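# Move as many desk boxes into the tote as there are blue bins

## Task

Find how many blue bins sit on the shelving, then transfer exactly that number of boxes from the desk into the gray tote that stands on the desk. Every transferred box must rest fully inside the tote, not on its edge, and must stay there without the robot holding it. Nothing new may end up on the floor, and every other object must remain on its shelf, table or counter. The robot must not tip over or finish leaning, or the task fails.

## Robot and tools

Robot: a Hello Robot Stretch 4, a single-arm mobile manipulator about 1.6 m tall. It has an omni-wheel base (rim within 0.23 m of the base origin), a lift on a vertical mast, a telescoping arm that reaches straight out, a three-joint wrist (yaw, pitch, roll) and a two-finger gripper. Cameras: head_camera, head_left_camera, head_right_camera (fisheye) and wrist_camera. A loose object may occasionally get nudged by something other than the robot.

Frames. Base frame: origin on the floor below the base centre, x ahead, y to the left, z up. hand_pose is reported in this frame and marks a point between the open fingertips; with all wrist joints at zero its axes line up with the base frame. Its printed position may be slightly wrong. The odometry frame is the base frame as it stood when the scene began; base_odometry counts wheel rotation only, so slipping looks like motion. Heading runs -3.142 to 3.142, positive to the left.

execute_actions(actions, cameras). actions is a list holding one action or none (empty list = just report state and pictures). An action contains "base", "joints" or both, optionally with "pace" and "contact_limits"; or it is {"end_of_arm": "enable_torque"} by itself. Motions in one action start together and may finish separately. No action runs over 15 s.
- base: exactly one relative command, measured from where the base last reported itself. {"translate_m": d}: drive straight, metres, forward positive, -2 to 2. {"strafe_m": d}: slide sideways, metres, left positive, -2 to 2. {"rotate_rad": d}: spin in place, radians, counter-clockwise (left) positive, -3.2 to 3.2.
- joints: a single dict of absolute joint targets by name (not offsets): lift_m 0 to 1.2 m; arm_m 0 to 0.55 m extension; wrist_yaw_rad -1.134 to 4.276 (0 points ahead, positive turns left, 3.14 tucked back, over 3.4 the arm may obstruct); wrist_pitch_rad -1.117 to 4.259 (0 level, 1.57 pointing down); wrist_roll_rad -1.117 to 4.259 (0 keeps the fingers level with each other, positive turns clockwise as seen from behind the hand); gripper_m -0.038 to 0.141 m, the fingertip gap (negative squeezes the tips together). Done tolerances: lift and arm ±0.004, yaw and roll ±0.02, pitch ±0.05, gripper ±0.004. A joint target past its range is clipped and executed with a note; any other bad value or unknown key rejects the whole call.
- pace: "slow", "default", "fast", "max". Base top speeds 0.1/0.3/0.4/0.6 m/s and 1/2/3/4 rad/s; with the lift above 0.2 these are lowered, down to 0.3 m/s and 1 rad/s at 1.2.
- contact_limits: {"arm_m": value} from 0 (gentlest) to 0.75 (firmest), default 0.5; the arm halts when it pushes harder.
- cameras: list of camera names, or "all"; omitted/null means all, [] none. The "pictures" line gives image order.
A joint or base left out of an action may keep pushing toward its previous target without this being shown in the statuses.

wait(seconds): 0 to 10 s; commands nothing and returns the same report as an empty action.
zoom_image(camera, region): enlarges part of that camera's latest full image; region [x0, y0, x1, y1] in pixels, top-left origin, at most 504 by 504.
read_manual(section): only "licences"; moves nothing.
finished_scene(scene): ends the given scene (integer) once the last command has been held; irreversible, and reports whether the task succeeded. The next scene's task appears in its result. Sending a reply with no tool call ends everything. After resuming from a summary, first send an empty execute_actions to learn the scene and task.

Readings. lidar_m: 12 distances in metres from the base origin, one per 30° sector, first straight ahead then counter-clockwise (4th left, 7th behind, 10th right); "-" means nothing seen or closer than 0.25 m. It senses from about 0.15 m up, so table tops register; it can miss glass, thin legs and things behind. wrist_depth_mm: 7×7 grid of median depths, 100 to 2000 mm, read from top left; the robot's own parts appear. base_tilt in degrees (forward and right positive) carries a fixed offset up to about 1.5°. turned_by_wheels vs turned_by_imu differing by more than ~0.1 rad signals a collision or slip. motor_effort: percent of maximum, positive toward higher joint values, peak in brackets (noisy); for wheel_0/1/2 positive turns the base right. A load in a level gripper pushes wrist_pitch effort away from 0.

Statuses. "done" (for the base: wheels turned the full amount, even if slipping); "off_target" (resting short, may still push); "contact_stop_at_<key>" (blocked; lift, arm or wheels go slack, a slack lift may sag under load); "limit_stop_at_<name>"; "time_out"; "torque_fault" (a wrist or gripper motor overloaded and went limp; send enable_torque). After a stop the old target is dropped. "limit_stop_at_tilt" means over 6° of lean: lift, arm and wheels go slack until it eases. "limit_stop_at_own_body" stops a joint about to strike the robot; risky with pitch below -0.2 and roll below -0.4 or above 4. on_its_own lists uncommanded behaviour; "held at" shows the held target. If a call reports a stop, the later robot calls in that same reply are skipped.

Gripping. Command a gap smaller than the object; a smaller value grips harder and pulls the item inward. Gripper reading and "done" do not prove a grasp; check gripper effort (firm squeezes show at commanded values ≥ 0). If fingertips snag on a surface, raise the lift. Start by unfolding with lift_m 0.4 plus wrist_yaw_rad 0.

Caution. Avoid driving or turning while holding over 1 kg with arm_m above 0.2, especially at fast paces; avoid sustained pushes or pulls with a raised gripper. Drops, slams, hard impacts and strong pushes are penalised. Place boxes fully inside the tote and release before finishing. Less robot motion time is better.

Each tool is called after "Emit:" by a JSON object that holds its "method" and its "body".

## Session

Emit:
{"method": "execute_actions", "body": {"actions": []}}

Scene clock: 0.00 s.
base_odometry: x=+0.000 y=+0.000 heading=+0.000 (m, m, rad; odometry frame)
turned_by_wheels: +0.000 (rad since the last result)
turned_by_imu: +0.000 (rad since the last result)
base_tilt: forward=+0.3 right=+0.4 (deg)
lidar_m: 0.73 0.67 0.70 0.90 2.26 1.20 0.86 0.81 0.83 1.10 1.99 2.05
base_status: not commanded
joint_positions: lift_m=+0.142 arm_m=-0.001 wrist_yaw_rad=+3.157 wrist_pitch_rad=-0.004 wrist_roll_rad=-0.011 gripper_m=+0.057
joint_status: not commanded
motor_effort: lift_m=+19 arm_m=+0 wrist_yaw_rad=-1 wrist_pitch_rad=-5 wrist_roll_rad=-1 gripper_m=-2 wheel_0=+0 wheel_1=-1 wheel_2=+1 (%)
hand_pose: x=-0.1203 y=+0.0829 z=+0.3219 quat_wxyz=(-0.008, +0.002, -0.005, +1.000) (m; base frame)
wrist_depth_mm: - 134 960 1098 1308 - 1921 / - 119 150 1098 1308 - 1921 / - 122 166 1118 1336 - 1921 / 136 137 976 1138 1336 - 1921 / 768 854 946 1138 1366 1921 1808 / 768 831 200 960 196 1042 1042 / 654 298 732 - 715 715 759
pictures: head_camera, head_left_camera, head_right_camera, wrist_camera
Images, in order (width x height): head_camera 420x560, head_left_camera 420x672, head_right_camera 420x672, wrist_camera 616x392.

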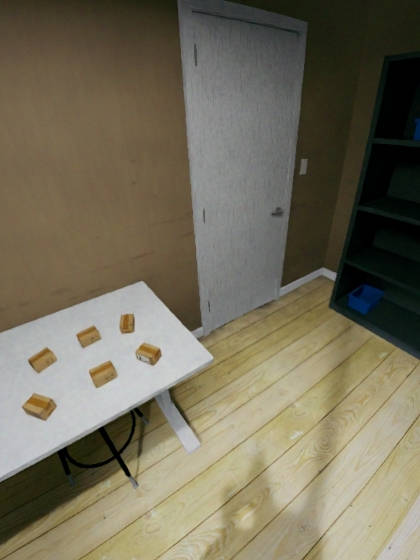

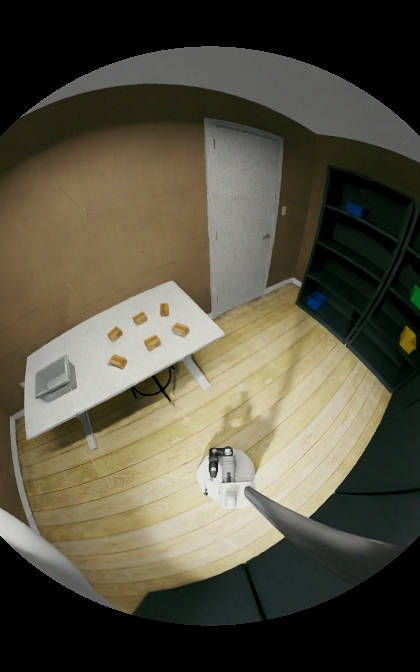

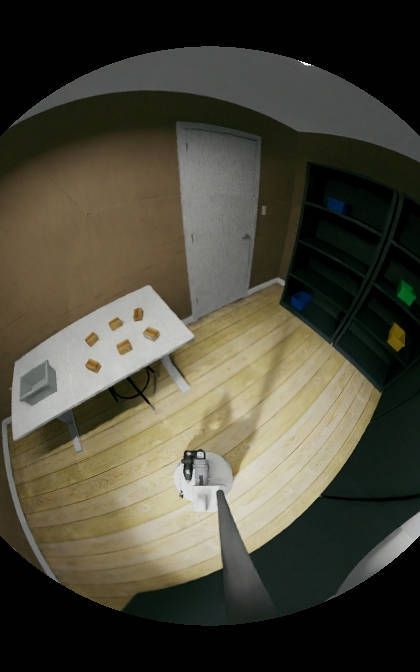

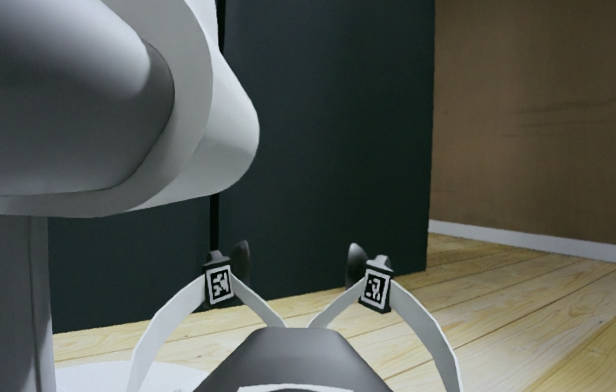

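Emit:
{"method": "execute_actions", "body": {"actions": [{"base":{"rotate_rad":-0.97},"pace":"fast"}], "cameras": ["head_camera","wrist_camera"]}}

Emit:
{"method": "execute_actions", "body": {"actions": [{"base":{"translate_m":-1.7},"pace":"max"}], "cameras": ["head_right_camera"]}}

Scene clock: 2.13 s.
base_odometry: x=+0.000 y=+0.000 heading=-0.969 (m, m, rad; odometry frame)
turned_by_wheels: -0.969 (rad since the last result)
turned_by_imu: -0.995 (rad since the last result)
base_tilt: forward=+0.3 right=+0.4 (deg)
lidar_m: 1.98 2.03 0.71 0.67 0.71 0.99 2.29 1.11 0.85 0.80 0.85 1.20
base_status: done
joint_positions: lift_m=+0.142 arm_m=-0.001 wrist_yaw_rad=+3.157 wrist_pitch_rad=-0.004 wrist_roll_rad=-0.011 gripper_m=+0.057
joint_status: not commanded
motor_effort: lift_m=+19(19) arm_m=+0(0) wrist_yaw_rad=+0(0) wrist_pitch_rad=-5(5) wrist_roll_rad=+0(1) gripper_m=-3(4) wheel_0=+2(16) wheel_1=+2(13) wheel_2=+5(14) (%)
hand_pose: x=-0.1203 y=+0.0829 z=+0.3219 quat_wxyz=(-0.008, +0.002, -0.005, +1.000) (m; base frame)
wrist_depth_mm: - 134 - - - - 1863 / - 119 150 - - - 1025 / - 122 165 - - - 1863 / 137 137 - - - - 1808 / 1182 1618 1499 1808 1863 1863 1661 / 809 976 200 960 196 1042 1025 / 647 298 741 - 715 715 759
pictures: head_camera, wrist_camera
Images, in order (width x height): head_camera 420x560, wrist_camera 616x392.

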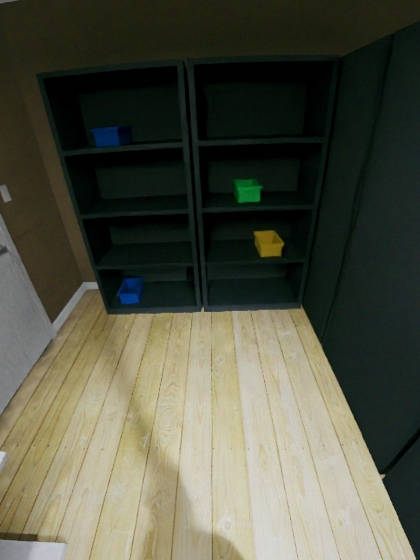

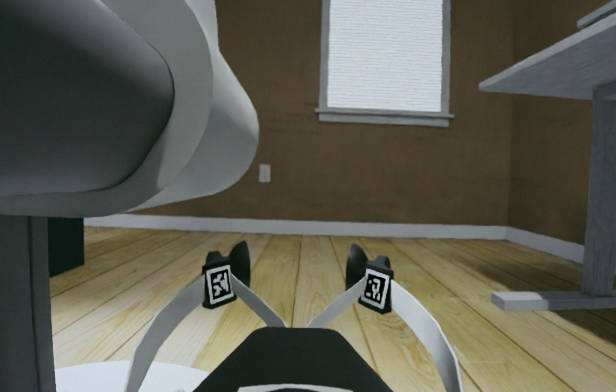

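Scene clock: 6.43 s.
base_odometry: x=-0.962 y=+1.402 heading=-0.970 (m, m, rad; odometry frame)
turned_by_wheels: +0.000 (rad since the last result)
turned_by_imu: -0.003 (rad since the last result)
base_tilt: forward=+0.4 right=+0.4 (deg)
lidar_m: 3.27 0.96 0.95 1.51 0.78 0.59 0.59 0.63 0.86 2.23 0.88 1.13
base_status: done
joint_positions: lift_m=+0.142 arm_m=-0.001 wrist_yaw_rad=+3.157 wrist_pitch_rad=-0.004 wrist_roll_rad=-0.011 gripper_m=+0.057
joint_status: not commanded
motor_effort: lift_m=+19(19) arm_m=+0(0) wrist_yaw_rad=+0(1) wrist_pitch_rad=-6(5) wrist_roll_rad=+0(1) gripper_m=-2(5) wheel_0=-2(11) wheel_1=-3(10) wheel_2=+1(20) (%)
hand_pose: x=-0.1203 y=+0.0829 z=+0.3219 quat_wxyz=(-0.008, +0.002, -0.005, +1.000) (m; base frame)
wrist_depth_mm: - 134 683 683 683 683 683 / - 119 150 683 683 683 683 / - 122 166 691 699 683 691 / 137 138 691 699 699 707 699 / 699 707 699 707 707 699 707 / 699 707 201 707 196 707 707 / 647 297 699 - 691 699 707
pictures: head_right_camera
Images, in order (width x height): head_right_camera 420x672.

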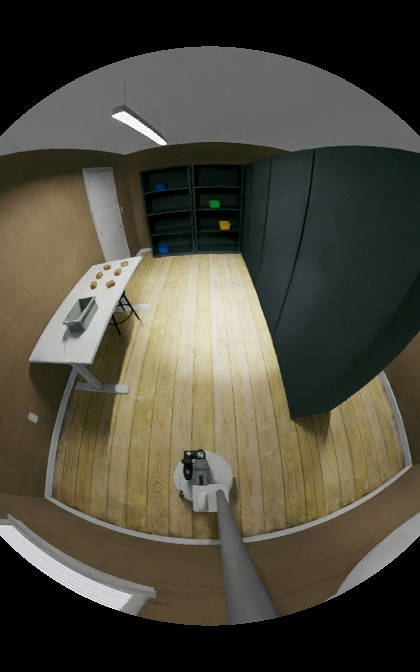

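Emit:
{"method": "execute_actions", "body": {"actions": [{"base":{"strafe_m":-1.82},"pace":"max"}], "cameras": ["head_camera"]}}

Emit:
{"method": "execute_actions", "body": {"actions": [{"base":{"rotate_rad":1.51},"pace":"fast"}], "cameras": ["head_right_camera"]}}

Emit:
{"method": "execute_actions", "body": {"actions": [{"base":{"strafe_m":-2.0},"pace":"max"}], "cameras": ["head_left_camera","head_right_camera"]}}

Scene clock: 16.63 s.
base_odometry: x=-2.463 y=+0.372 heading=-0.970 (m, m, rad; odometry frame)
turned_by_wheels: +0.000 (rad since the last result)
turned_by_imu: +0.002 (rad since the last result)
base_tilt: forward=+0.3 right=+0.5 (deg)
lidar_m: 1.80 0.83 0.71 2.16 0.89 0.65 0.61 0.58 0.43 0.39 0.42 0.61
base_status: done
joint_positions: lift_m=+0.142 arm_m=-0.001 wrist_yaw_rad=+3.157 wrist_pitch_rad=-0.004 wrist_roll_rad=-0.011 gripper_m=+0.057
joint_status: not commanded
motor_effort: lift_m=+19(19) arm_m=+0(0) wrist_yaw_rad=-1(1) wrist_pitch_rad=-5(5) wrist_roll_rad=-1(0) gripper_m=-5(1) wheel_0=-2(13) wheel_1=+0(17) wheel_2=+0(0) (%)
hand_pose: x=-0.1203 y=+0.0829 z=+0.3219 quat_wxyz=(-0.008, +0.002, -0.005, +1.000) (m; base frame)
wrist_depth_mm: - 134 715 723 723 723 723 / - 119 150 732 723 732 723 / - 122 165 741 732 723 732 / 137 137 750 741 741 741 741 / 676 741 741 750 750 750 750 / 668 750 200 741 196 750 750 / 640 298 741 - 715 715 741
pictures: head_camera
Images, in order (width x height): head_camera 420x560.

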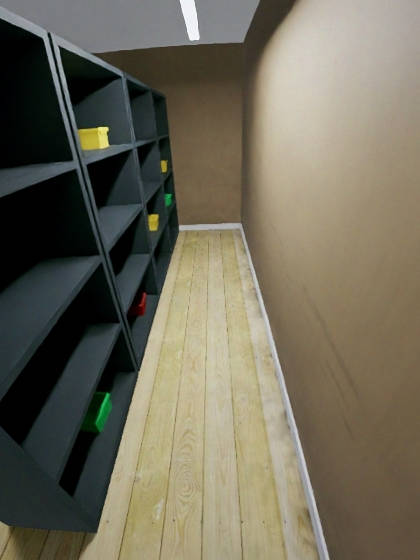

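Scene clock: 18.33 s.
base_odometry: x=-2.463 y=+0.372 heading=+0.539 (m, m, rad; odometry frame)
turned_by_wheels: +1.509 (rad since the last result)
turned_by_imu: +1.548 (rad since the last result)
base_tilt: forward=+0.3 right=+0.4 (deg)
lidar_m: 2.57 0.93 0.66 0.62 0.62 0.40 0.40 0.43 0.55 1.49 0.87 0.71
base_status: done
joint_positions: lift_m=+0.142 arm_m=-0.001 wrist_yaw_rad=+3.157 wrist_pitch_rad=-0.004 wrist_roll_rad=-0.011 gripper_m=+0.057
joint_status: not commanded
motor_effort: lift_m=+19(19) arm_m=-1(0) wrist_yaw_rad=+0(0) wrist_pitch_rad=-5(5) wrist_roll_rad=+0(1) gripper_m=-3(3) wheel_0=-5(15) wheel_1=-3(8) wheel_2=-4(15) (%)
hand_pose: x=-0.1203 y=+0.0829 z=+0.3219 quat_wxyz=(-0.008, +0.002, -0.005, +1.000) (m; base frame)
wrist_depth_mm: - 134 508 508 517 521 525 / - 119 150 517 517 525 530 / - 122 165 521 525 530 535 / 137 137 517 521 530 535 544 / 508 512 521 530 535 535 544 / 512 521 200 530 196 544 554 / 504 297 525 - 544 549 549
pictures: head_right_camera
Images, in order (width x height): head_right_camera 420x672.

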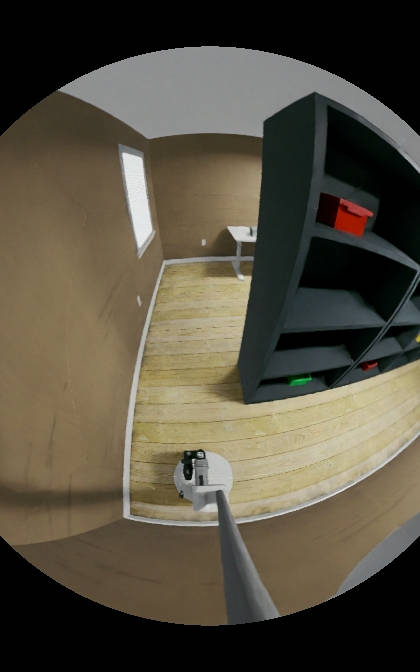

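Scene clock: 23.00 s.
base_odometry: x=-1.436 y=-1.344 heading=+0.539 (m, m, rad; odometry frame)
turned_by_wheels: +0.000 (rad since the last result)
turned_by_imu: +0.003 (rad since the last result)
base_tilt: forward=+0.4 right=+0.4 (deg)
lidar_m: 0.62 0.66 0.90 1.55 0.56 0.37 0.36 0.38 0.54 1.38 0.93 0.67
base_status: done
joint_positions: lift_m=+0.142 arm_m=-0.001 wrist_yaw_rad=+3.157 wrist_pitch_rad=-0.004 wrist_roll_rad=-0.011 gripper_m=+0.057
joint_status: not commanded
motor_effort: lift_m=+19(19) arm_m=+0(0) wrist_yaw_rad=+0(0) wrist_pitch_rad=-5(5) wrist_roll_rad=-1(1) gripper_m=-4(4) wheel_0=-1(13) wheel_1=+0(17) wheel_2=+0(3) (%)
hand_pose: x=-0.1203 y=+0.0829 z=+0.3219 quat_wxyz=(-0.008, +0.002, -0.005, +1.000) (m; base frame)
wrist_depth_mm: - 134 469 473 477 488 488 / - 119 150 477 480 488 492 / - 122 166 480 488 492 492 / 137 138 480 488 492 496 500 / 477 477 480 488 488 500 504 / 480 484 200 492 196 504 508 / 484 298 488 - 500 504 508
pictures: head_left_camera, head_right_camera
Images, in order (width x height): head_left_camera 420x672, head_right_camera 420x672.

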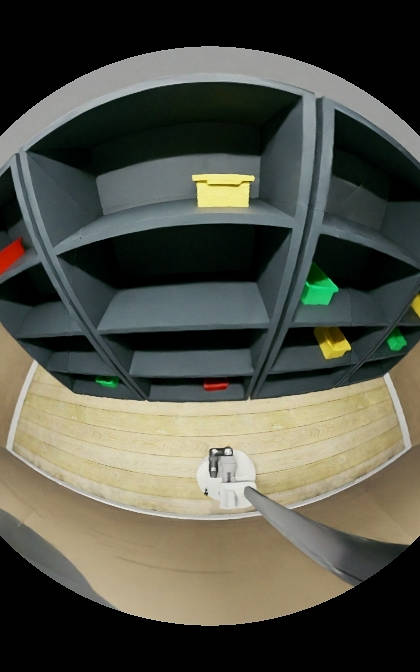

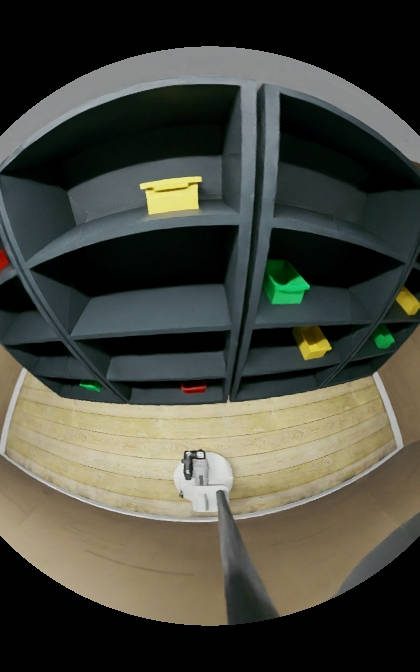

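Emit:
{"method": "execute_actions", "body": {"actions": [{"base":{"strafe_m":-0.8},"pace":"max"}], "cameras": ["head_right_camera"]}}

Emit:
{"method": "execute_actions", "body": {"actions": [{"base":{"strafe_m":2.0},"pace":"max"}], "cameras": ["head_right_camera"]}}

Emit:
{"method": "execute_actions", "body": {"actions": [{"base":{"strafe_m":0.85},"pace":"max"}], "cameras": []}}

Emit:
{"method": "execute_actions", "body": {"actions": [{"base":{"translate_m":2.0},"pace":"max"}], "cameras": []}}

Emit:
{"method": "execute_actions", "body": {"actions": [{"base":{"strafe_m":-1.35},"joints":{"lift_m":1.05,"wrist_yaw_rad":0,"gripper_m":0.1},"pace":"max"}], "cameras": ["head_camera"]}}

Scene clock: 27.27 s.
base_odometry: x=-1.025 y=-2.030 heading=+0.539 (m, m, rad; odometry frame)
turned_by_wheels: +0.000 (rad since the last result)
turned_by_imu: +0.000 (rad since the last result)
base_tilt: forward=+0.3 right=+0.5 (deg)
lidar_m: 0.63 0.67 0.93 1.50 0.51 0.37 0.34 0.36 0.51 1.29 0.91 0.68
base_status: done
joint_positions: lift_m=+0.142 arm_m=-0.001 wrist_yaw_rad=+3.157 wrist_pitch_rad=-0.004 wrist_roll_rad=-0.011 gripper_m=+0.057
joint_status: not commanded
motor_effort: lift_m=+19(19) arm_m=+0(0) wrist_yaw_rad=-1(0) wrist_pitch_rad=-5(5) wrist_roll_rad=+0(0) gripper_m=-3(3) wheel_0=-2(15) wheel_1=+2(16) wheel_2=+0(0) (%)
hand_pose: x=-0.1203 y=+0.0829 z=+0.3219 quat_wxyz=(-0.008, +0.002, -0.005, +1.000) (m; base frame)
wrist_depth_mm: - 134 459 462 466 473 477 / - 119 150 469 469 473 480 / - 122 165 469 473 480 484 / 137 138 466 473 480 480 488 / 459 469 477 480 480 480 496 / 473 473 201 480 196 492 496 / 469 298 477 - 492 496 504
pictures: head_right_camera
Images, in order (width x height): head_right_camera 420x672.

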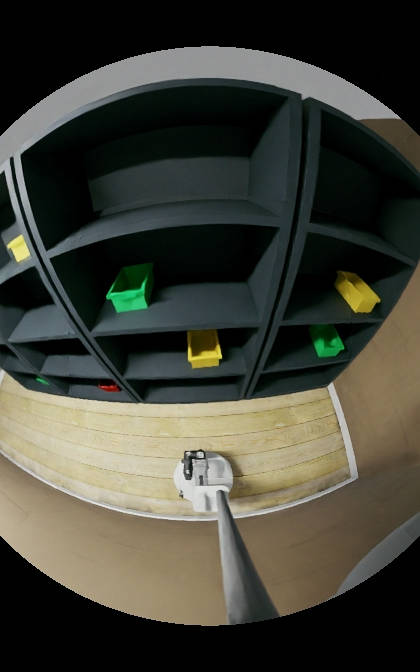

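Scene clock: 31.93 s.
base_odometry: x=-2.052 y=-0.314 heading=+0.539 (m, m, rad; odometry frame)
turned_by_wheels: +0.000 (rad since the last result)
turned_by_imu: -0.005 (rad since the last result)
base_tilt: forward=+0.3 right=+0.4 (deg)
lidar_m: 0.61 0.63 1.49 1.43 0.57 0.41 0.39 0.40 0.55 1.44 0.91 0.64
base_status: done
joint_positions: lift_m=+0.142 arm_m=-0.001 wrist_yaw_rad=+3.157 wrist_pitch_rad=-0.004 wrist_roll_rad=-0.011 gripper_m=+0.057
joint_status: not commanded
motor_effort: lift_m=+19(19) arm_m=+0(0) wrist_yaw_rad=+0(1) wrist_pitch_rad=-5(5) wrist_roll_rad=-1(1) gripper_m=-5(3) wheel_0=-1(20) wheel_1=-1(17) wheel_2=+0(1) (%)
hand_pose: x=-0.1203 y=+0.0829 z=+0.3219 quat_wxyz=(-0.008, +0.002, -0.005, +1.000) (m; base frame)
wrist_depth_mm: - 134 488 496 500 508 508 / - 119 150 500 504 508 517 / - 122 166 504 504 512 517 / 137 138 500 508 512 517 521 / 492 504 504 508 517 521 525 / 492 504 200 512 196 530 530 / 496 298 512 - 525 530 535
pictures: head_right_camera
Images, in order (width x height): head_right_camera 420x672.

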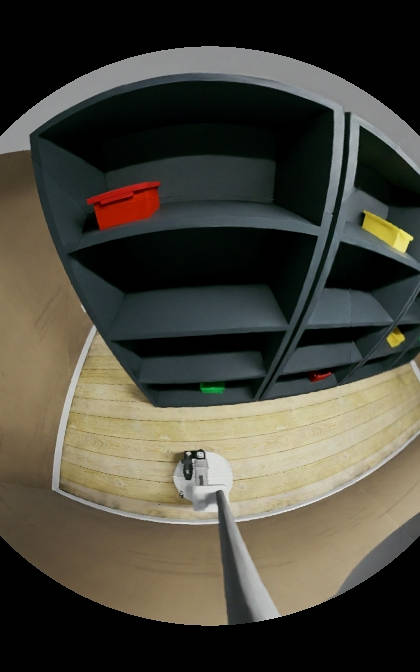

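Scene clock: 34.67 s.
base_odometry: x=-2.488 y=+0.415 heading=+0.539 (m, m, rad; odometry frame)
turned_by_wheels: +0.000 (rad since the last result)
turned_by_imu: -0.002 (rad since the last result)
base_tilt: forward=+0.4 right=+0.4 (deg)
lidar_m: 2.41 0.86 0.62 0.57 0.60 0.42 0.40 0.43 0.58 1.51 0.86 0.74
base_status: done
joint_positions: lift_m=+0.142 arm_m=-0.001 wrist_yaw_rad=+3.157 wrist_pitch_rad=-0.004 wrist_roll_rad=-0.011 gripper_m=+0.057
joint_status: not commanded
motor_effort: lift_m=+19(19) arm_m=+0(0) wrist_yaw_rad=+0(1) wrist_pitch_rad=-5(5) wrist_roll_rad=+0(0) gripper_m=-6(5) wheel_0=+2(20) wheel_1=-3(17) wheel_2=+0(0) (%)
hand_pose: x=-0.1203 y=+0.0829 z=+0.3219 quat_wxyz=(-0.008, +0.002, -0.005, +1.000) (m; base frame)
wrist_depth_mm: - 134 504 508 517 521 525 / - 119 150 517 517 525 525 / - 122 165 521 521 530 535 / 137 137 517 525 525 530 539 / 512 517 517 525 535 539 539 / 512 521 200 530 196 544 549 / 508 298 521 - 539 544 549
pictures: none
No camera images: the call's "cameras" was empty. Leave "cameras" out to get every camera's image.

Scene clock: 39.47 s.
base_odometry: x=-0.772 y=+1.442 heading=+0.539 (m, m, rad; odometry frame)
turned_by_wheels: +0.000 (rad since the last result)
turned_by_imu: +0.000 (rad since the last result)
base_tilt: forward=+0.3 right=+0.5 (deg)
lidar_m: 1.32 0.86 0.60 0.58 0.65 0.89 2.41 1.02 1.33 3.46 0.78 0.84
base_status: done
joint_positions: lift_m=+0.142 arm_m=-0.001 wrist_yaw_rad=+3.157 wrist_pitch_rad=-0.004 wrist_roll_rad=-0.011 gripper_m=+0.057
joint_status: not commanded
motor_effort: lift_m=+19(19) arm_m=+0(1) wrist_yaw_rad=+0(0) wrist_pitch_rad=-5(5) wrist_roll_rad=-1(0) gripper_m=-4(2) wheel_0=+1(11) wheel_1=+1(8) wheel_2=-2(20) (%)
hand_pose: x=-0.1203 y=+0.0829 z=+0.3219 quat_wxyz=(-0.008, +0.002, -0.005, +1.000) (m; base frame)
wrist_depth_mm: - 133 - - 1863 991 723 / - 119 150 - 1863 1008 707 / - 122 165 - 1921 991 707 / 137 138 - - 1808 976 707 / 1025 1042 1537 1808 1464 976 707 / 798 946 201 946 197 891 676 / 647 298 723 - 723 715 661
pictures: none
No camera images: the call's "cameras" was empty. Leave "cameras" out to get every camera's image.

Scene clock: 43.03 s.
base_odometry: x=-0.079 y=+0.284 heading=+0.539 (m, m, rad; odometry frame)
turned_by_wheels: +0.000 (rad since the last result)
turned_by_imu: +0.002 (rad since the last result)
base_tilt: forward=+0.3 right=+0.4 (deg)
lidar_m: 0.54 0.56 0.78 1.95 1.34 0.97 0.91 0.97 1.32 2.30 0.85 0.57
base_status: done
joint_positions: lift_m=+1.050 arm_m=-0.001 wrist_yaw_rad=+0.000 wrist_pitch_rad=-0.004 wrist_roll_rad=-0.011 gripper_m=+0.100
joint_status: all done
motor_effort: lift_m=+21(27) arm_m=+0(0) wrist_yaw_rad=-1(7) wrist_pitch_rad=-5(6) wrist_roll_rad=+0(0) gripper_m=-4(2) wheel_0=-2(17) wheel_1=+2(17) wheel_2=+0(2) (%)
hand_pose: x=+0.4580 y=-0.0874 z=+1.2293 quat_wxyz=(+1.000, -0.005, -0.002, +0.000) (m; base frame)
wrist_depth_mm: 1042 1078 1060 1098 1118 1118 1138 / 1078 1078 1098 1118 1118 1138 1160 / 1078 1078 1098 1118 1118 1138 1160 / 1098 1098 1098 1138 1138 1118 1182 / 1098 1118 1138 1138 1138 1182 1205 / 1118 1118 1138 1138 1138 1182 1205 / 991 976 1078 - 1118 1182 1205
pictures: head_camera
Images, in order (width x height): head_camera 420x560.

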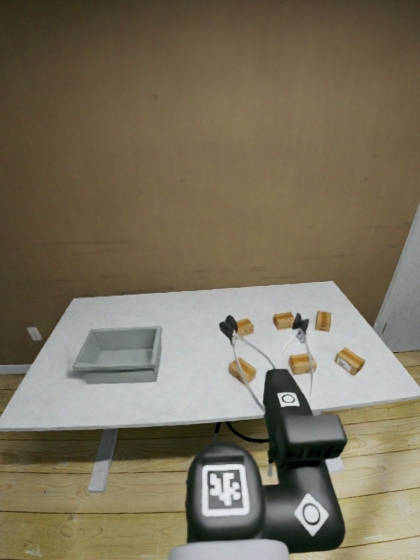

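Two boxes.

Emit:
{"method": "execute_actions", "body": {"actions": [{"base":{"translate_m":0.22},"joints":{"arm_m":0.3,"wrist_pitch_rad":1.57,"lift_m":1.0},"pace":"fast"}], "cameras": ["head_camera","wrist_camera"]}}

Scene clock: 45.60 s.
base_odometry: x=+0.110 y=+0.396 heading=+0.540 (m, m, rad; odometry frame)
turned_by_wheels: +0.000 (rad since the last result)
turned_by_imu: -0.001 (rad since the last result)
base_tilt: forward=+0.2 right=+0.5 (deg)
lidar_m: 0.32 0.34 0.46 1.94 2.05 1.21 1.13 1.19 1.61 2.31 0.50 0.35
base_status: done
joint_positions: lift_m=+1.000 arm_m=+0.299 wrist_yaw_rad=+0.000 wrist_pitch_rad=+1.570 wrist_roll_rad=-0.011 gripper_m=+0.100
joint_status: all done
motor_effort: lift_m=+17(21) arm_m=+7(5) wrist_yaw_rad=-1(0) wrist_pitch_rad=+2(6) wrist_roll_rad=-1(1) gripper_m=-3(0) wheel_0=+4(13) wheel_1=+5(9) wheel_2=-6(16) (%)
hand_pose: x=+0.4702 y=-0.0874 z=+0.8899 quat_wxyz=(+0.708, -0.004, +0.707, +0.004) (m; base frame)
wrist_depth_mm: 377 377 379 384 387 387 387 / 377 382 384 387 389 389 392 / 384 387 387 389 392 394 394 / 387 389 394 343 397 397 349 / 392 392 394 394 402 402 404 / 397 397 397 402 402 407 407 / 1098 1118 917 - 1138 1160 1160
pictures: head_camera, wrist_camera
Images, in order (width x height): head_camera 420x560, wrist_camera 616x392.

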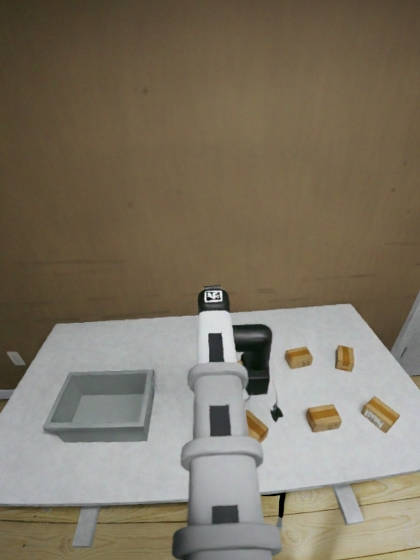

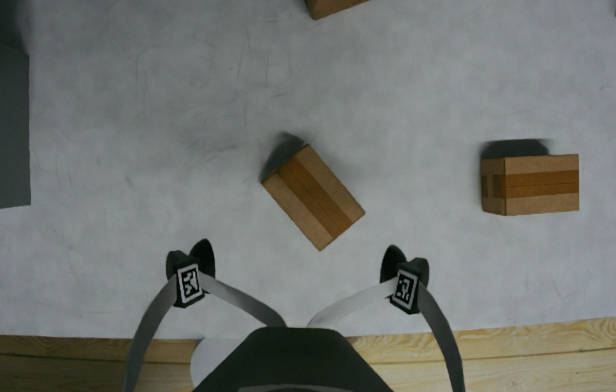

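Emit:
{"method": "execute_actions", "body": {"actions": [{"base":{"strafe_m":-0.015},"joints":{"arm_m":0.34,"wrist_roll_rad":-0.72,"lift_m":0.93},"pace":"fast"}], "cameras": ["wrist_camera"]}}

Scene clock: 47.33 s.
base_odometry: x=+0.117 y=+0.384 heading=+0.540 (m, m, rad; odometry frame)
turned_by_wheels: +0.000 (rad since the last result)
turned_by_imu: +0.000 (rad since the last result)
base_tilt: forward=+0.3 right=+0.5 (deg)
lidar_m: 0.33 0.35 0.46 1.96 2.06 1.20 1.13 1.20 1.61 2.29 0.50 0.37
base_status: done
joint_positions: lift_m=+0.930 arm_m=+0.339 wrist_yaw_rad=+0.000 wrist_pitch_rad=+1.570 wrist_roll_rad=-0.719 gripper_m=+0.100
joint_status: all done
motor_effort: lift_m=+16(16) arm_m=+7(9) wrist_yaw_rad=+0(0) wrist_pitch_rad=+1(2) wrist_roll_rad=-3(7) gripper_m=-3(4) wheel_0=+4(10) wheel_1=-3(10) wheel_2=+0(4) (%)
hand_pose: x=+0.5100 y=-0.0874 z=+0.8200 quat_wxyz=(+0.662, -0.249, +0.662, +0.249) (m; base frame)
wrist_depth_mm: 314 314 315 317 317 270 270 / 315 315 319 319 319 279 272 / 319 320 320 324 324 324 325 / 322 322 324 281 325 327 329 / 325 324 325 278 329 329 330 / 1042 329 329 279 330 332 336 / 1042 842 330 - 336 304 336
pictures: wrist_camera
Images, in order (width x height): wrist_camera 616x392.

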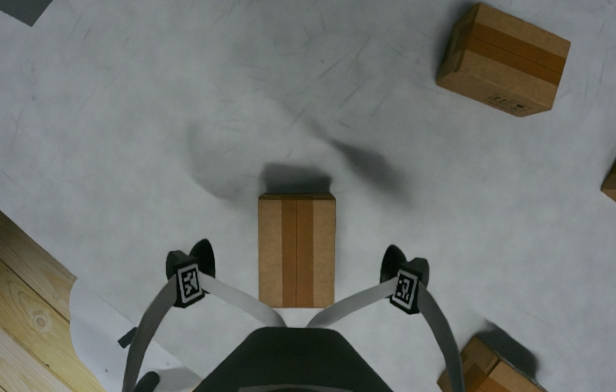

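Emit:
{"method": "execute_actions", "body": {"actions": [{"joints":{"lift_m":0.85},"pace":"fast"}], "cameras": []}}

Emit:
{"method": "execute_actions", "body": {"actions": [{"joints":{"gripper_m":0.03}}], "cameras": []}}

Emit:
{"method": "execute_actions", "body": {"actions": [{"joints":{"lift_m":1.01,"wrist_roll_rad":1.55,"arm_m":0.425},"base":{"strafe_m":0.52},"pace":"fast"}], "cameras": ["wrist_camera"]}}

Scene clock: 50.00 s.
base_odometry: x=+0.117 y=+0.384 heading=+0.540 (m, m, rad; odometry frame)
turned_by_wheels: +0.000 (rad since the last result)
turned_by_imu: -0.001 (rad since the last result)
base_tilt: forward=+0.4 right=+0.4 (deg)
lidar_m: 0.32 0.35 0.46 1.96 2.06 1.20 1.13 1.19 1.61 2.29 0.50 0.34
base_status: not commanded
joint_positions: lift_m=+0.850 arm_m=+0.339 wrist_yaw_rad=+0.000 wrist_pitch_rad=+1.570 wrist_roll_rad=-0.719 gripper_m=+0.100
joint_status: all done
motor_effort: lift_m=+17(16) arm_m=+6(7) wrist_yaw_rad=+0(1) wrist_pitch_rad=+1(2) wrist_roll_rad=-3(2) gripper_m=-1(3) wheel_0=+4(4) wheel_1=-3(3) wheel_2=+0(0) (%)
hand_pose: x=+0.5100 y=-0.0874 z=+0.7399 quat_wxyz=(+0.662, -0.249, +0.662, +0.249) (m; base frame)
wrist_depth_mm: 236 236 237 239 238 234 - / 237 239 240 240 241 242 239 / 240 241 242 242 243 244 245 / 242 244 244 244 245 247 247 / 245 246 219 196 247 249 250 / 247 248 199 198 249 251 252 / 759 251 251 - 253 254 254
pictures: none
No camera images: the call's "cameras" was empty. Leave "cameras" out to get every camera's image.

Scene clock: 51.53 s.
base_odometry: x=+0.117 y=+0.384 heading=+0.540 (m, m, rad; odometry frame)
turned_by_wheels: +0.000 (rad since the last result)
turned_by_imu: -0.001 (rad since the last result)
base_tilt: forward=+0.3 right=+0.4 (deg)
lidar_m: 0.32 0.35 0.49 1.96 2.07 1.19 1.13 1.18 1.61 2.28 0.50 0.36
base_status: not commanded
joint_positions: lift_m=+0.850 arm_m=+0.339 wrist_yaw_rad=+0.000 wrist_pitch_rad=+1.570 wrist_roll_rad=-0.719 gripper_m=+0.030
joint_status: all done
motor_effort: lift_m=+17(17) arm_m=+6(6) wrist_yaw_rad=+0(0) wrist_pitch_rad=+2(3) wrist_roll_rad=-3(2) gripper_m=-15(14) wheel_0=+4(4) wheel_1=-3(3) wheel_2=+0(0) (%)
hand_pose: x=+0.5102 y=-0.0874 z=+0.7399 quat_wxyz=(+0.662, -0.249, +0.661, +0.249) (m; base frame)
wrist_depth_mm: 235 236 237 238 240 234 - / 237 238 239 240 241 242 238 / 240 242 241 242 243 245 243 / 243 242 243 243 246 246 247 / 245 245 221 187 248 248 249 / 248 247 188 188 196 251 252 / 759 250 251 - 252 253 254
pictures: none
No camera images: the call's "cameras" was empty. Leave "cameras" out to get every camera's image.

Scene clock: 54.13 s.
base_odometry: x=-0.150 y=+0.830 heading=+0.540 (m, m, rad; odometry frame)
turned_by_wheels: +0.000 (rad since the last result)
turned_by_imu: -0.002 (rad since the last result)
base_tilt: forward=+0.3 right=+0.4 (deg)
lidar_m: 0.31 0.31 1.50 1.43 1.52 1.20 1.14 1.20 1.61 2.82 0.47 0.33
base_status: done
joint_positions: lift_m=+1.010 arm_m=+0.424 wrist_yaw_rad=+0.000 wrist_pitch_rad=+1.570 wrist_roll_rad=+1.549 gripper_m=+0.030
joint_status: all done
motor_effort: lift_m=+22(25) arm_m=+6(7) wrist_yaw_rad=+0(1) wrist_pitch_rad=+2(3) wrist_roll_rad=+2(6) gripper_m=-15(15) wheel_0=-1(14) wheel_1=+1(13) wheel_2=+0(0) (%)
hand_pose: x=+0.5951 y=-0.0874 z=+0.8995 quat_wxyz=(+0.506, +0.495, +0.505, -0.494) (m; base frame)
wrist_depth_mm: 384 389 320 319 301 399 1118 / 387 389 392 394 373 404 1098 / 392 394 394 397 377 407 1118 / 394 399 359 399 375 410 917 / 399 399 221 187 327 410 931 / 402 402 189 189 195 418 1138 / 402 407 407 - 297 421 1160
pictures: wrist_camera
Images, in order (width x height): wrist_camera 616x392.

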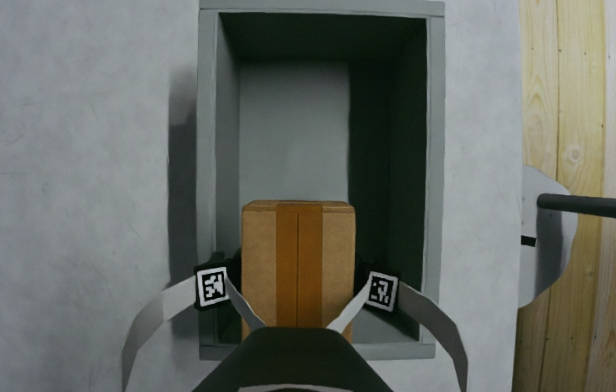

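Emit:
{"method": "execute_actions", "body": {"actions": [{"joints":{"lift_m":0.856,"arm_m":0.405,"wrist_roll_rad":1.57}}], "cameras": ["wrist_camera"]}}

Emit:
{"method": "execute_actions", "body": {"actions": [{"joints":{"gripper_m":0.075}}], "cameras": []}}

Emit:
{"method": "execute_actions", "body": {"actions": [{"joints":{"lift_m":1.0},"pace":"fast"}], "cameras": ["wrist_camera"]}}

Emit:
{"method": "execute_actions", "body": {"actions": [{"joints":{"arm_m":0.355,"wrist_roll_rad":1.53,"gripper_m":0.1},"base":{"strafe_m":-0.745},"pace":"fast"}], "cameras": ["wrist_camera"]}}

Scene clock: 57.77 s.
base_odometry: x=-0.150 y=+0.830 heading=+0.540 (m, m, rad; odometry frame)
turned_by_wheels: +0.000 (rad since the last result)
turned_by_imu: -0.001 (rad since the last result)
base_tilt: forward=+0.3 right=+0.5 (deg)
lidar_m: 0.31 0.34 1.47 1.43 1.51 1.21 1.14 1.20 1.61 2.82 0.48 0.33
base_status: not commanded
joint_positions: lift_m=+0.856 arm_m=+0.406 wrist_yaw_rad=+0.000 wrist_pitch_rad=+1.570 wrist_roll_rad=+1.569 gripper_m=+0.030
joint_status: all done
motor_effort: lift_m=+17(21) arm_m=-6(6) wrist_yaw_rad=-1(1) wrist_pitch_rad=+2(2) wrist_roll_rad=+2(1) gripper_m=-13(15) wheel_0=-1(1) wheel_1=+1(1) wheel_2=+0(0) (%)
hand_pose: x=+0.5773 y=-0.0874 z=+0.7460 quat_wxyz=(+0.501, +0.500, +0.500, -0.499) (m; base frame)
wrist_depth_mm: 125 173 240 243 244 154 - / 126 175 242 244 245 156 192 / 128 176 244 247 247 158 193 / 129 176 245 247 249 159 135 / 130 175 222 188 250 159 136 / 131 159 189 189 195 148 262 / 132 158 251 - 255 146 263
pictures: wrist_camera
Images, in order (width x height): wrist_camera 616x392.

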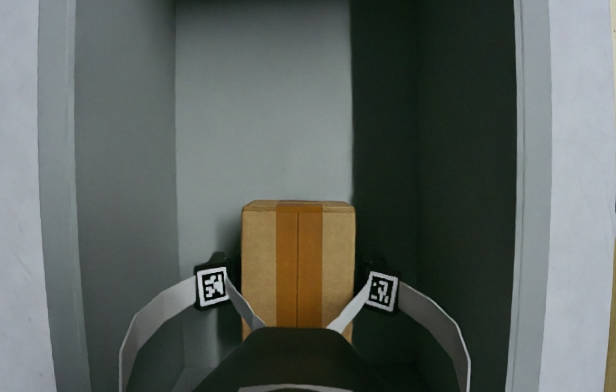

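Scene clock: 59.03 s.
base_odometry: x=-0.150 y=+0.830 heading=+0.540 (m, m, rad; odometry frame)
turned_by_wheels: +0.000 (rad since the last result)
turned_by_imu: +0.000 (rad since the last result)
base_tilt: forward=+0.3 right=+0.4 (deg)
lidar_m: 0.31 0.32 1.49 1.42 1.54 1.21 1.15 1.19 1.62 2.80 0.46 0.33
base_status: not commanded
joint_positions: lift_m=+0.856 arm_m=+0.406 wrist_yaw_rad=+0.000 wrist_pitch_rad=+1.570 wrist_roll_rad=+1.569 gripper_m=+0.075
joint_status: all done
motor_effort: lift_m=+16(17) arm_m=-6(6) wrist_yaw_rad=-1(1) wrist_pitch_rad=+2(2) wrist_roll_rad=+2(2) gripper_m=-3(15) wheel_0=-1(1) wheel_1=+1(1) wheel_2=+0(0) (%)
hand_pose: x=+0.5773 y=-0.0874 z=+0.7460 quat_wxyz=(+0.501, +0.500, +0.500, -0.499) (m; base frame)
wrist_depth_mm: 126 173 240 243 244 154 - / 127 175 242 244 245 156 191 / 128 176 244 246 247 158 194 / 129 176 246 248 249 159 135 / 130 175 247 200 250 159 136 / 131 158 202 201 199 158 260 / 132 156 251 - 255 145 264
pictures: none
No camera images: the call's "cameras" was empty. Leave "cameras" out to get every camera's image.

Scene clock: 60.40 s.
base_odometry: x=-0.150 y=+0.830 heading=+0.540 (m, m, rad; odometry frame)
turned_by_wheels: +0.000 (rad since the last result)
turned_by_imu: -0.001 (rad since the last result)
base_tilt: forward=+0.3 right=+0.5 (deg)
lidar_m: 0.31 0.33 1.50 1.43 1.54 1.20 1.14 1.20 1.59 2.79 0.46 0.33
base_status: not commanded
joint_positions: lift_m=+1.000 arm_m=+0.406 wrist_yaw_rad=+0.000 wrist_pitch_rad=+1.570 wrist_roll_rad=+1.569 gripper_m=+0.075
joint_status: all done
motor_effort: lift_m=+22(24) arm_m=-6(7) wrist_yaw_rad=-1(1) wrist_pitch_rad=+2(1) wrist_roll_rad=+1(3) gripper_m=-1(4) wheel_0=-1(1) wheel_1=+1(1) wheel_2=+0(0) (%)
hand_pose: x=+0.5773 y=-0.0874 z=+0.8895 quat_wxyz=(+0.501, +0.500, +0.500, -0.499) (m; base frame)
wrist_depth_mm: 377 377 301 319 296 389 1098 / 379 379 379 384 343 392 1118 / 384 384 384 389 347 397 1138 / 384 389 384 387 351 399 904 / 389 392 287 345 307 402 917 / 392 394 281 375 199 407 1160 / 394 397 279 - 293 413 1160
pictures: wrist_camera
Images, in order (width x height): wrist_camera 616x392.

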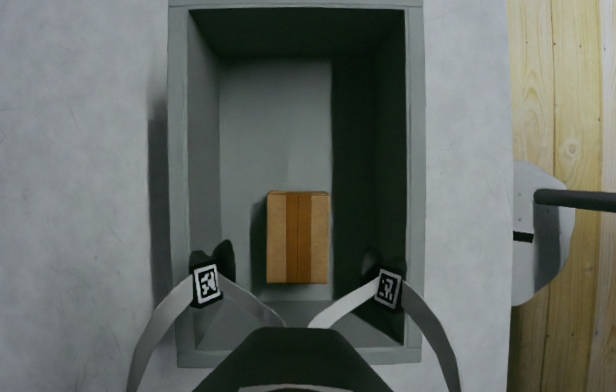

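Scene clock: 63.80 s.
base_odometry: x=+0.233 y=+0.191 heading=+0.540 (m, m, rad; odometry frame)
turned_by_wheels: +0.000 (rad since the last result)
turned_by_imu: +0.000 (rad since the last result)
base_tilt: forward=+0.2 right=+0.5 (deg)
lidar_m: 0.33 0.36 0.46 2.19 1.64 1.19 1.14 1.18 1.60 2.07 0.50 0.37
base_status: done
joint_positions: lift_m=+1.000 arm_m=+0.356 wrist_yaw_rad=+0.000 wrist_pitch_rad=+1.570 wrist_roll_rad=+1.531 gripper_m=+0.100
joint_status: all done
motor_effort: lift_m=+21(22) arm_m=-6(6) wrist_yaw_rad=-1(1) wrist_pitch_rad=+1(2) wrist_roll_rad=-3(3) gripper_m=-1(6) wheel_0=+2(12) wheel_1=-1(14) wheel_2=+0(0) (%)
hand_pose: x=+0.5272 y=-0.0874 z=+0.8896 quat_wxyz=(+0.510, +0.490, +0.510, -0.490) (m; base frame)
wrist_depth_mm: 329 377 379 336 387 1078 1098 / 379 379 387 387 389 1098 1098 / 379 384 389 392 394 1118 1098 / 338 387 392 347 397 917 1118 / 342 392 394 347 399 917 1118 / 394 392 399 399 402 917 1138 / 394 397 402 - 407 1160 1160
pictures: wrist_camera
Images, in order (width x height): wrist_camera 616x392.

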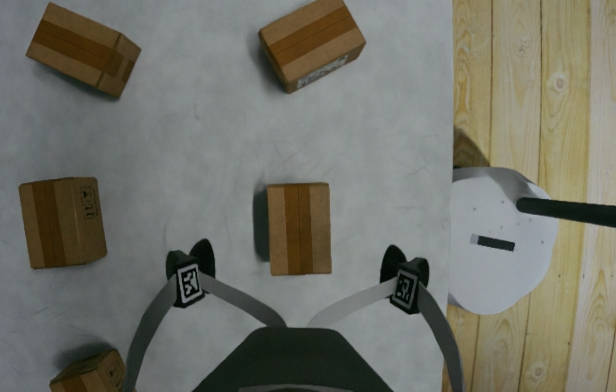

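Emit:
{"method": "execute_actions", "body": {"actions": [{"joints":{"lift_m":0.85,"wrist_roll_rad":1.49},"pace":"fast"}], "cameras": []}}

Emit:
{"method": "execute_actions", "body": {"actions": [{"joints":{"gripper_m":0.03}}], "cameras": []}}

Emit:
{"method": "execute_actions", "body": {"actions": [{"joints":{"lift_m":1.0,"wrist_roll_rad":1.57,"arm_m":0.407},"base":{"strafe_m":0.641},"pace":"fast"}], "cameras": ["wrist_camera"]}}

Emit:
{"method": "execute_actions", "body": {"actions": [{"joints":{"lift_m":0.856},"pace":"fast"}], "cameras": []}}

Emit:
{"method": "execute_actions", "body": {"actions": [{"joints":{"gripper_m":0.075}}], "cameras": []}}

Emit:
{"method": "execute_actions", "body": {"actions": [{"joints":{"lift_m":1.02},"pace":"fast"}], "cameras": ["wrist_camera"]}}

Scene clock: 66.93 s.
base_odometry: x=+0.233 y=+0.191 heading=+0.540 (m, m, rad; odometry frame)
turned_by_wheels: +0.000 (rad since the last result)
turned_by_imu: -0.001 (rad since the last result)
base_tilt: forward=+0.2 right=+0.5 (deg)
lidar_m: 0.33 0.35 0.46 2.19 1.63 1.18 1.14 1.19 1.62 2.05 0.51 0.36
base_status: not commanded
joint_positions: lift_m=+0.850 arm_m=+0.356 wrist_yaw_rad=+0.000 wrist_pitch_rad=+1.570 wrist_roll_rad=+1.491 gripper_m=+0.100
joint_status: all done
motor_effort: lift_m=+16(18) arm_m=-7(6) wrist_yaw_rad=-1(1) wrist_pitch_rad=+1(2) wrist_roll_rad=-2(3) gripper_m=-2(1) wheel_0=+2(2) wheel_1=-1(1) wheel_2=+0(0) (%)
hand_pose: x=+0.5272 y=-0.0874 z=+0.7400 quat_wxyz=(+0.520, +0.480, +0.519, -0.479) (m; base frame)
wrist_depth_mm: 234 236 237 239 241 243 946 / 235 237 240 242 243 245 960 / 238 239 241 243 246 247 976 / 239 241 242 196 248 248 759 / 242 244 244 198 248 252 768 / 244 245 248 198 250 254 778 / 246 247 249 - 254 255 991
pictures: none
No camera images: the call's "cameras" was empty. Leave "cameras" out to get every camera's image.

Scene clock: 68.47 s.
base_odometry: x=+0.233 y=+0.191 heading=+0.540 (m, m, rad; odometry frame)
turned_by_wheels: +0.000 (rad since the last result)
turned_by_imu: -0.001 (rad since the last result)
base_tilt: forward=+0.2 right=+0.5 (deg)
lidar_m: 0.34 0.34 0.46 2.17 1.65 1.19 1.13 1.18 1.61 2.07 0.51 0.36
base_status: not commanded
joint_positions: lift_m=+0.850 arm_m=+0.356 wrist_yaw_rad=+0.000 wrist_pitch_rad=+1.569 wrist_roll_rad=+1.491 gripper_m=+0.030
joint_status: all done
motor_effort: lift_m=+16(16) arm_m=-6(7) wrist_yaw_rad=-2(2) wrist_pitch_rad=+3(8) wrist_roll_rad=-2(3) gripper_m=-17(15) wheel_0=+2(2) wheel_1=-1(1) wheel_2=+0(0) (%)
hand_pose: x=+0.5274 y=-0.0874 z=+0.7400 quat_wxyz=(+0.520, +0.480, +0.519, -0.479) (m; base frame)
wrist_depth_mm: 234 236 236 238 241 243 946 / 236 237 239 241 243 244 946 / 237 239 241 243 245 247 960 / 239 241 242 187 246 250 768 / 242 243 222 189 248 251 759 / 244 245 189 189 195 253 778 / 245 247 249 - 254 256 1008
pictures: none
No camera images: the call's "cameras" was empty. Leave "cameras" out to get every camera's image.

Scene clock: 71.37 s.
base_odometry: x=-0.097 y=+0.740 heading=+0.540 (m, m, rad; odometry frame)
turned_by_wheels: +0.000 (rad since the last result)
turned_by_imu: -0.003 (rad since the last result)
base_tilt: forward=+0.3 right=+0.4 (deg)
lidar_m: 0.31 0.34 0.45 1.55 1.65 1.21 1.14 1.20 1.63 2.71 0.48 0.34
base_status: done
joint_positions: lift_m=+1.000 arm_m=+0.406 wrist_yaw_rad=+0.000 wrist_pitch_rad=+1.570 wrist_roll_rad=+1.569 gripper_m=+0.030
joint_status: all done
motor_effort: lift_m=+22(24) arm_m=+6(5) wrist_yaw_rad=-1(1) wrist_pitch_rad=+2(3) wrist_roll_rad=+2(2) gripper_m=-19(19) wheel_0=+0(15) wheel_1=+2(13) wheel_2=+0(1) (%)
hand_pose: x=+0.5771 y=-0.0874 z=+0.8895 quat_wxyz=(+0.501, +0.500, +0.500, -0.499) (m; base frame)
wrist_depth_mm: 375 377 379 384 387 389 1118 / 377 379 382 387 392 394 1118 / 382 384 296 370 300 397 1118 / 384 387 336 187 343 399 904 / 389 389 223 188 301 404 917 / 392 394 189 189 196 407 1138 / 394 394 285 - 399 410 1182
pictures: wrist_camera
Images, in order (width x height): wrist_camera 616x392.

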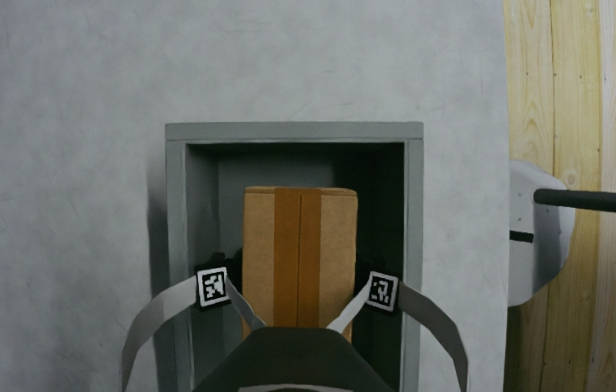

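Scene clock: 72.73 s.
base_odometry: x=-0.097 y=+0.740 heading=+0.540 (m, m, rad; odometry frame)
turned_by_wheels: +0.000 (rad since the last result)
turned_by_imu: -0.001 (rad since the last result)
base_tilt: forward=+0.2 right=+0.4 (deg)
lidar_m: 0.31 0.33 0.46 1.54 1.62 1.20 1.15 1.19 1.62 2.71 0.48 0.33
base_status: not commanded
joint_positions: lift_m=+0.856 arm_m=+0.406 wrist_yaw_rad=+0.000 wrist_pitch_rad=+1.570 wrist_roll_rad=+1.569 gripper_m=+0.030
joint_status: all done
motor_effort: lift_m=+16(20) arm_m=+6(6) wrist_yaw_rad=+0(0) wrist_pitch_rad=+2(2) wrist_roll_rad=+2(2) gripper_m=-16(14) wheel_0=+0(0) wheel_1=+2(2) wheel_2=+0(0) (%)
hand_pose: x=+0.5771 y=-0.0874 z=+0.7459 quat_wxyz=(+0.501, +0.500, +0.500, -0.499) (m; base frame)
wrist_depth_mm: 239 241 244 246 247 249 250 / 127 127 128 129 130 131 251 / 128 167 243 246 237 155 193 / 129 180 246 187 249 156 135 / 130 178 222 188 251 156 258 / 131 160 188 189 195 145 260 / 132 161 251 - 255 143 263
pictures: none
No camera images: the call's "cameras" was empty. Leave "cameras" out to get every camera's image.

Scene clock: 74.00 s.
base_odometry: x=-0.097 y=+0.740 heading=+0.540 (m, m, rad; odometry frame)
turned_by_wheels: +0.000 (rad since the last result)
turned_by_imu: +0.000 (rad since the last result)
base_tilt: forward=+0.3 right=+0.4 (deg)
lidar_m: 0.29 0.35 0.46 1.52 1.64 1.20 1.14 1.20 1.62 2.71 0.47 0.35
base_status: not commanded
joint_positions: lift_m=+0.856 arm_m=+0.406 wrist_yaw_rad=+0.000 wrist_pitch_rad=+1.570 wrist_roll_rad=+1.569 gripper_m=+0.075
joint_status: all done
motor_effort: lift_m=+17(17) arm_m=+6(6) wrist_yaw_rad=-1(1) wrist_pitch_rad=+2(2) wrist_roll_rad=+2(2) gripper_m=-5(14) wheel_0=+0(0) wheel_1=+2(2) wheel_2=+0(0) (%)
hand_pose: x=+0.5771 y=-0.0874 z=+0.7459 quat_wxyz=(+0.501, +0.500, +0.500, -0.499) (m; base frame)
wrist_depth_mm: 239 241 243 245 247 249 250 / 127 128 129 130 131 132 252 / 128 166 245 247 237 155 195 / 129 180 246 199 249 156 135 / 130 178 219 200 250 156 258 / 132 162 201 201 199 155 262 / 132 159 251 - 255 143 263
pictures: none
No camera images: the call's "cameras" was empty. Leave "cameras" out to get every camera's image.

Scene clock: 75.43 s.
base_odometry: x=-0.097 y=+0.740 heading=+0.540 (m, m, rad; odometry frame)
turned_by_wheels: +0.000 (rad since the last result)
turned_by_imu: -0.001 (rad since the last result)
base_tilt: forward=+0.3 right=+0.4 (deg)
lidar_m: 0.32 0.33 0.45 1.53 1.65 1.20 1.15 1.19 1.60 2.71 0.49 0.33
base_status: not commanded
joint_positions: lift_m=+1.020 arm_m=+0.406 wrist_yaw_rad=+0.000 wrist_pitch_rad=+1.570 wrist_roll_rad=+1.569 gripper_m=+0.075
joint_status: all done
motor_effort: lift_m=+22(25) arm_m=+6(6) wrist_yaw_rad=-1(1) wrist_pitch_rad=+2(2) wrist_roll_rad=+2(2) gripper_m=-1(4) wheel_0=+0(0) wheel_1=+2(2) wheel_2=+0(0) (%)
hand_pose: x=+0.5771 y=-0.0874 z=+0.9095 quat_wxyz=(+0.501, +0.500, +0.500, -0.499) (m; base frame)
wrist_depth_mm: 392 397 399 404 407 413 1118 / 397 399 404 407 407 413 1118 / 402 404 296 366 368 418 1138 / 402 404 394 362 404 421 946 / 410 410 294 364 347 424 946 / 410 415 297 364 199 427 1160 / 415 418 320 - 345 430 1205
pictures: wrist_camera
Images, in order (width x height): wrist_camera 616x392.

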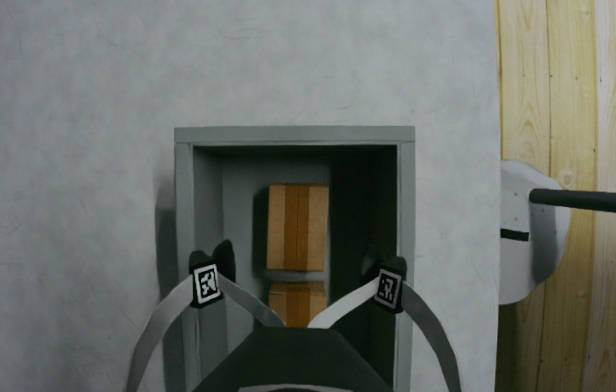

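Emit:
{"method": "finished_scene", "body": {"scene": 2}}

The scene is finished: the task was done.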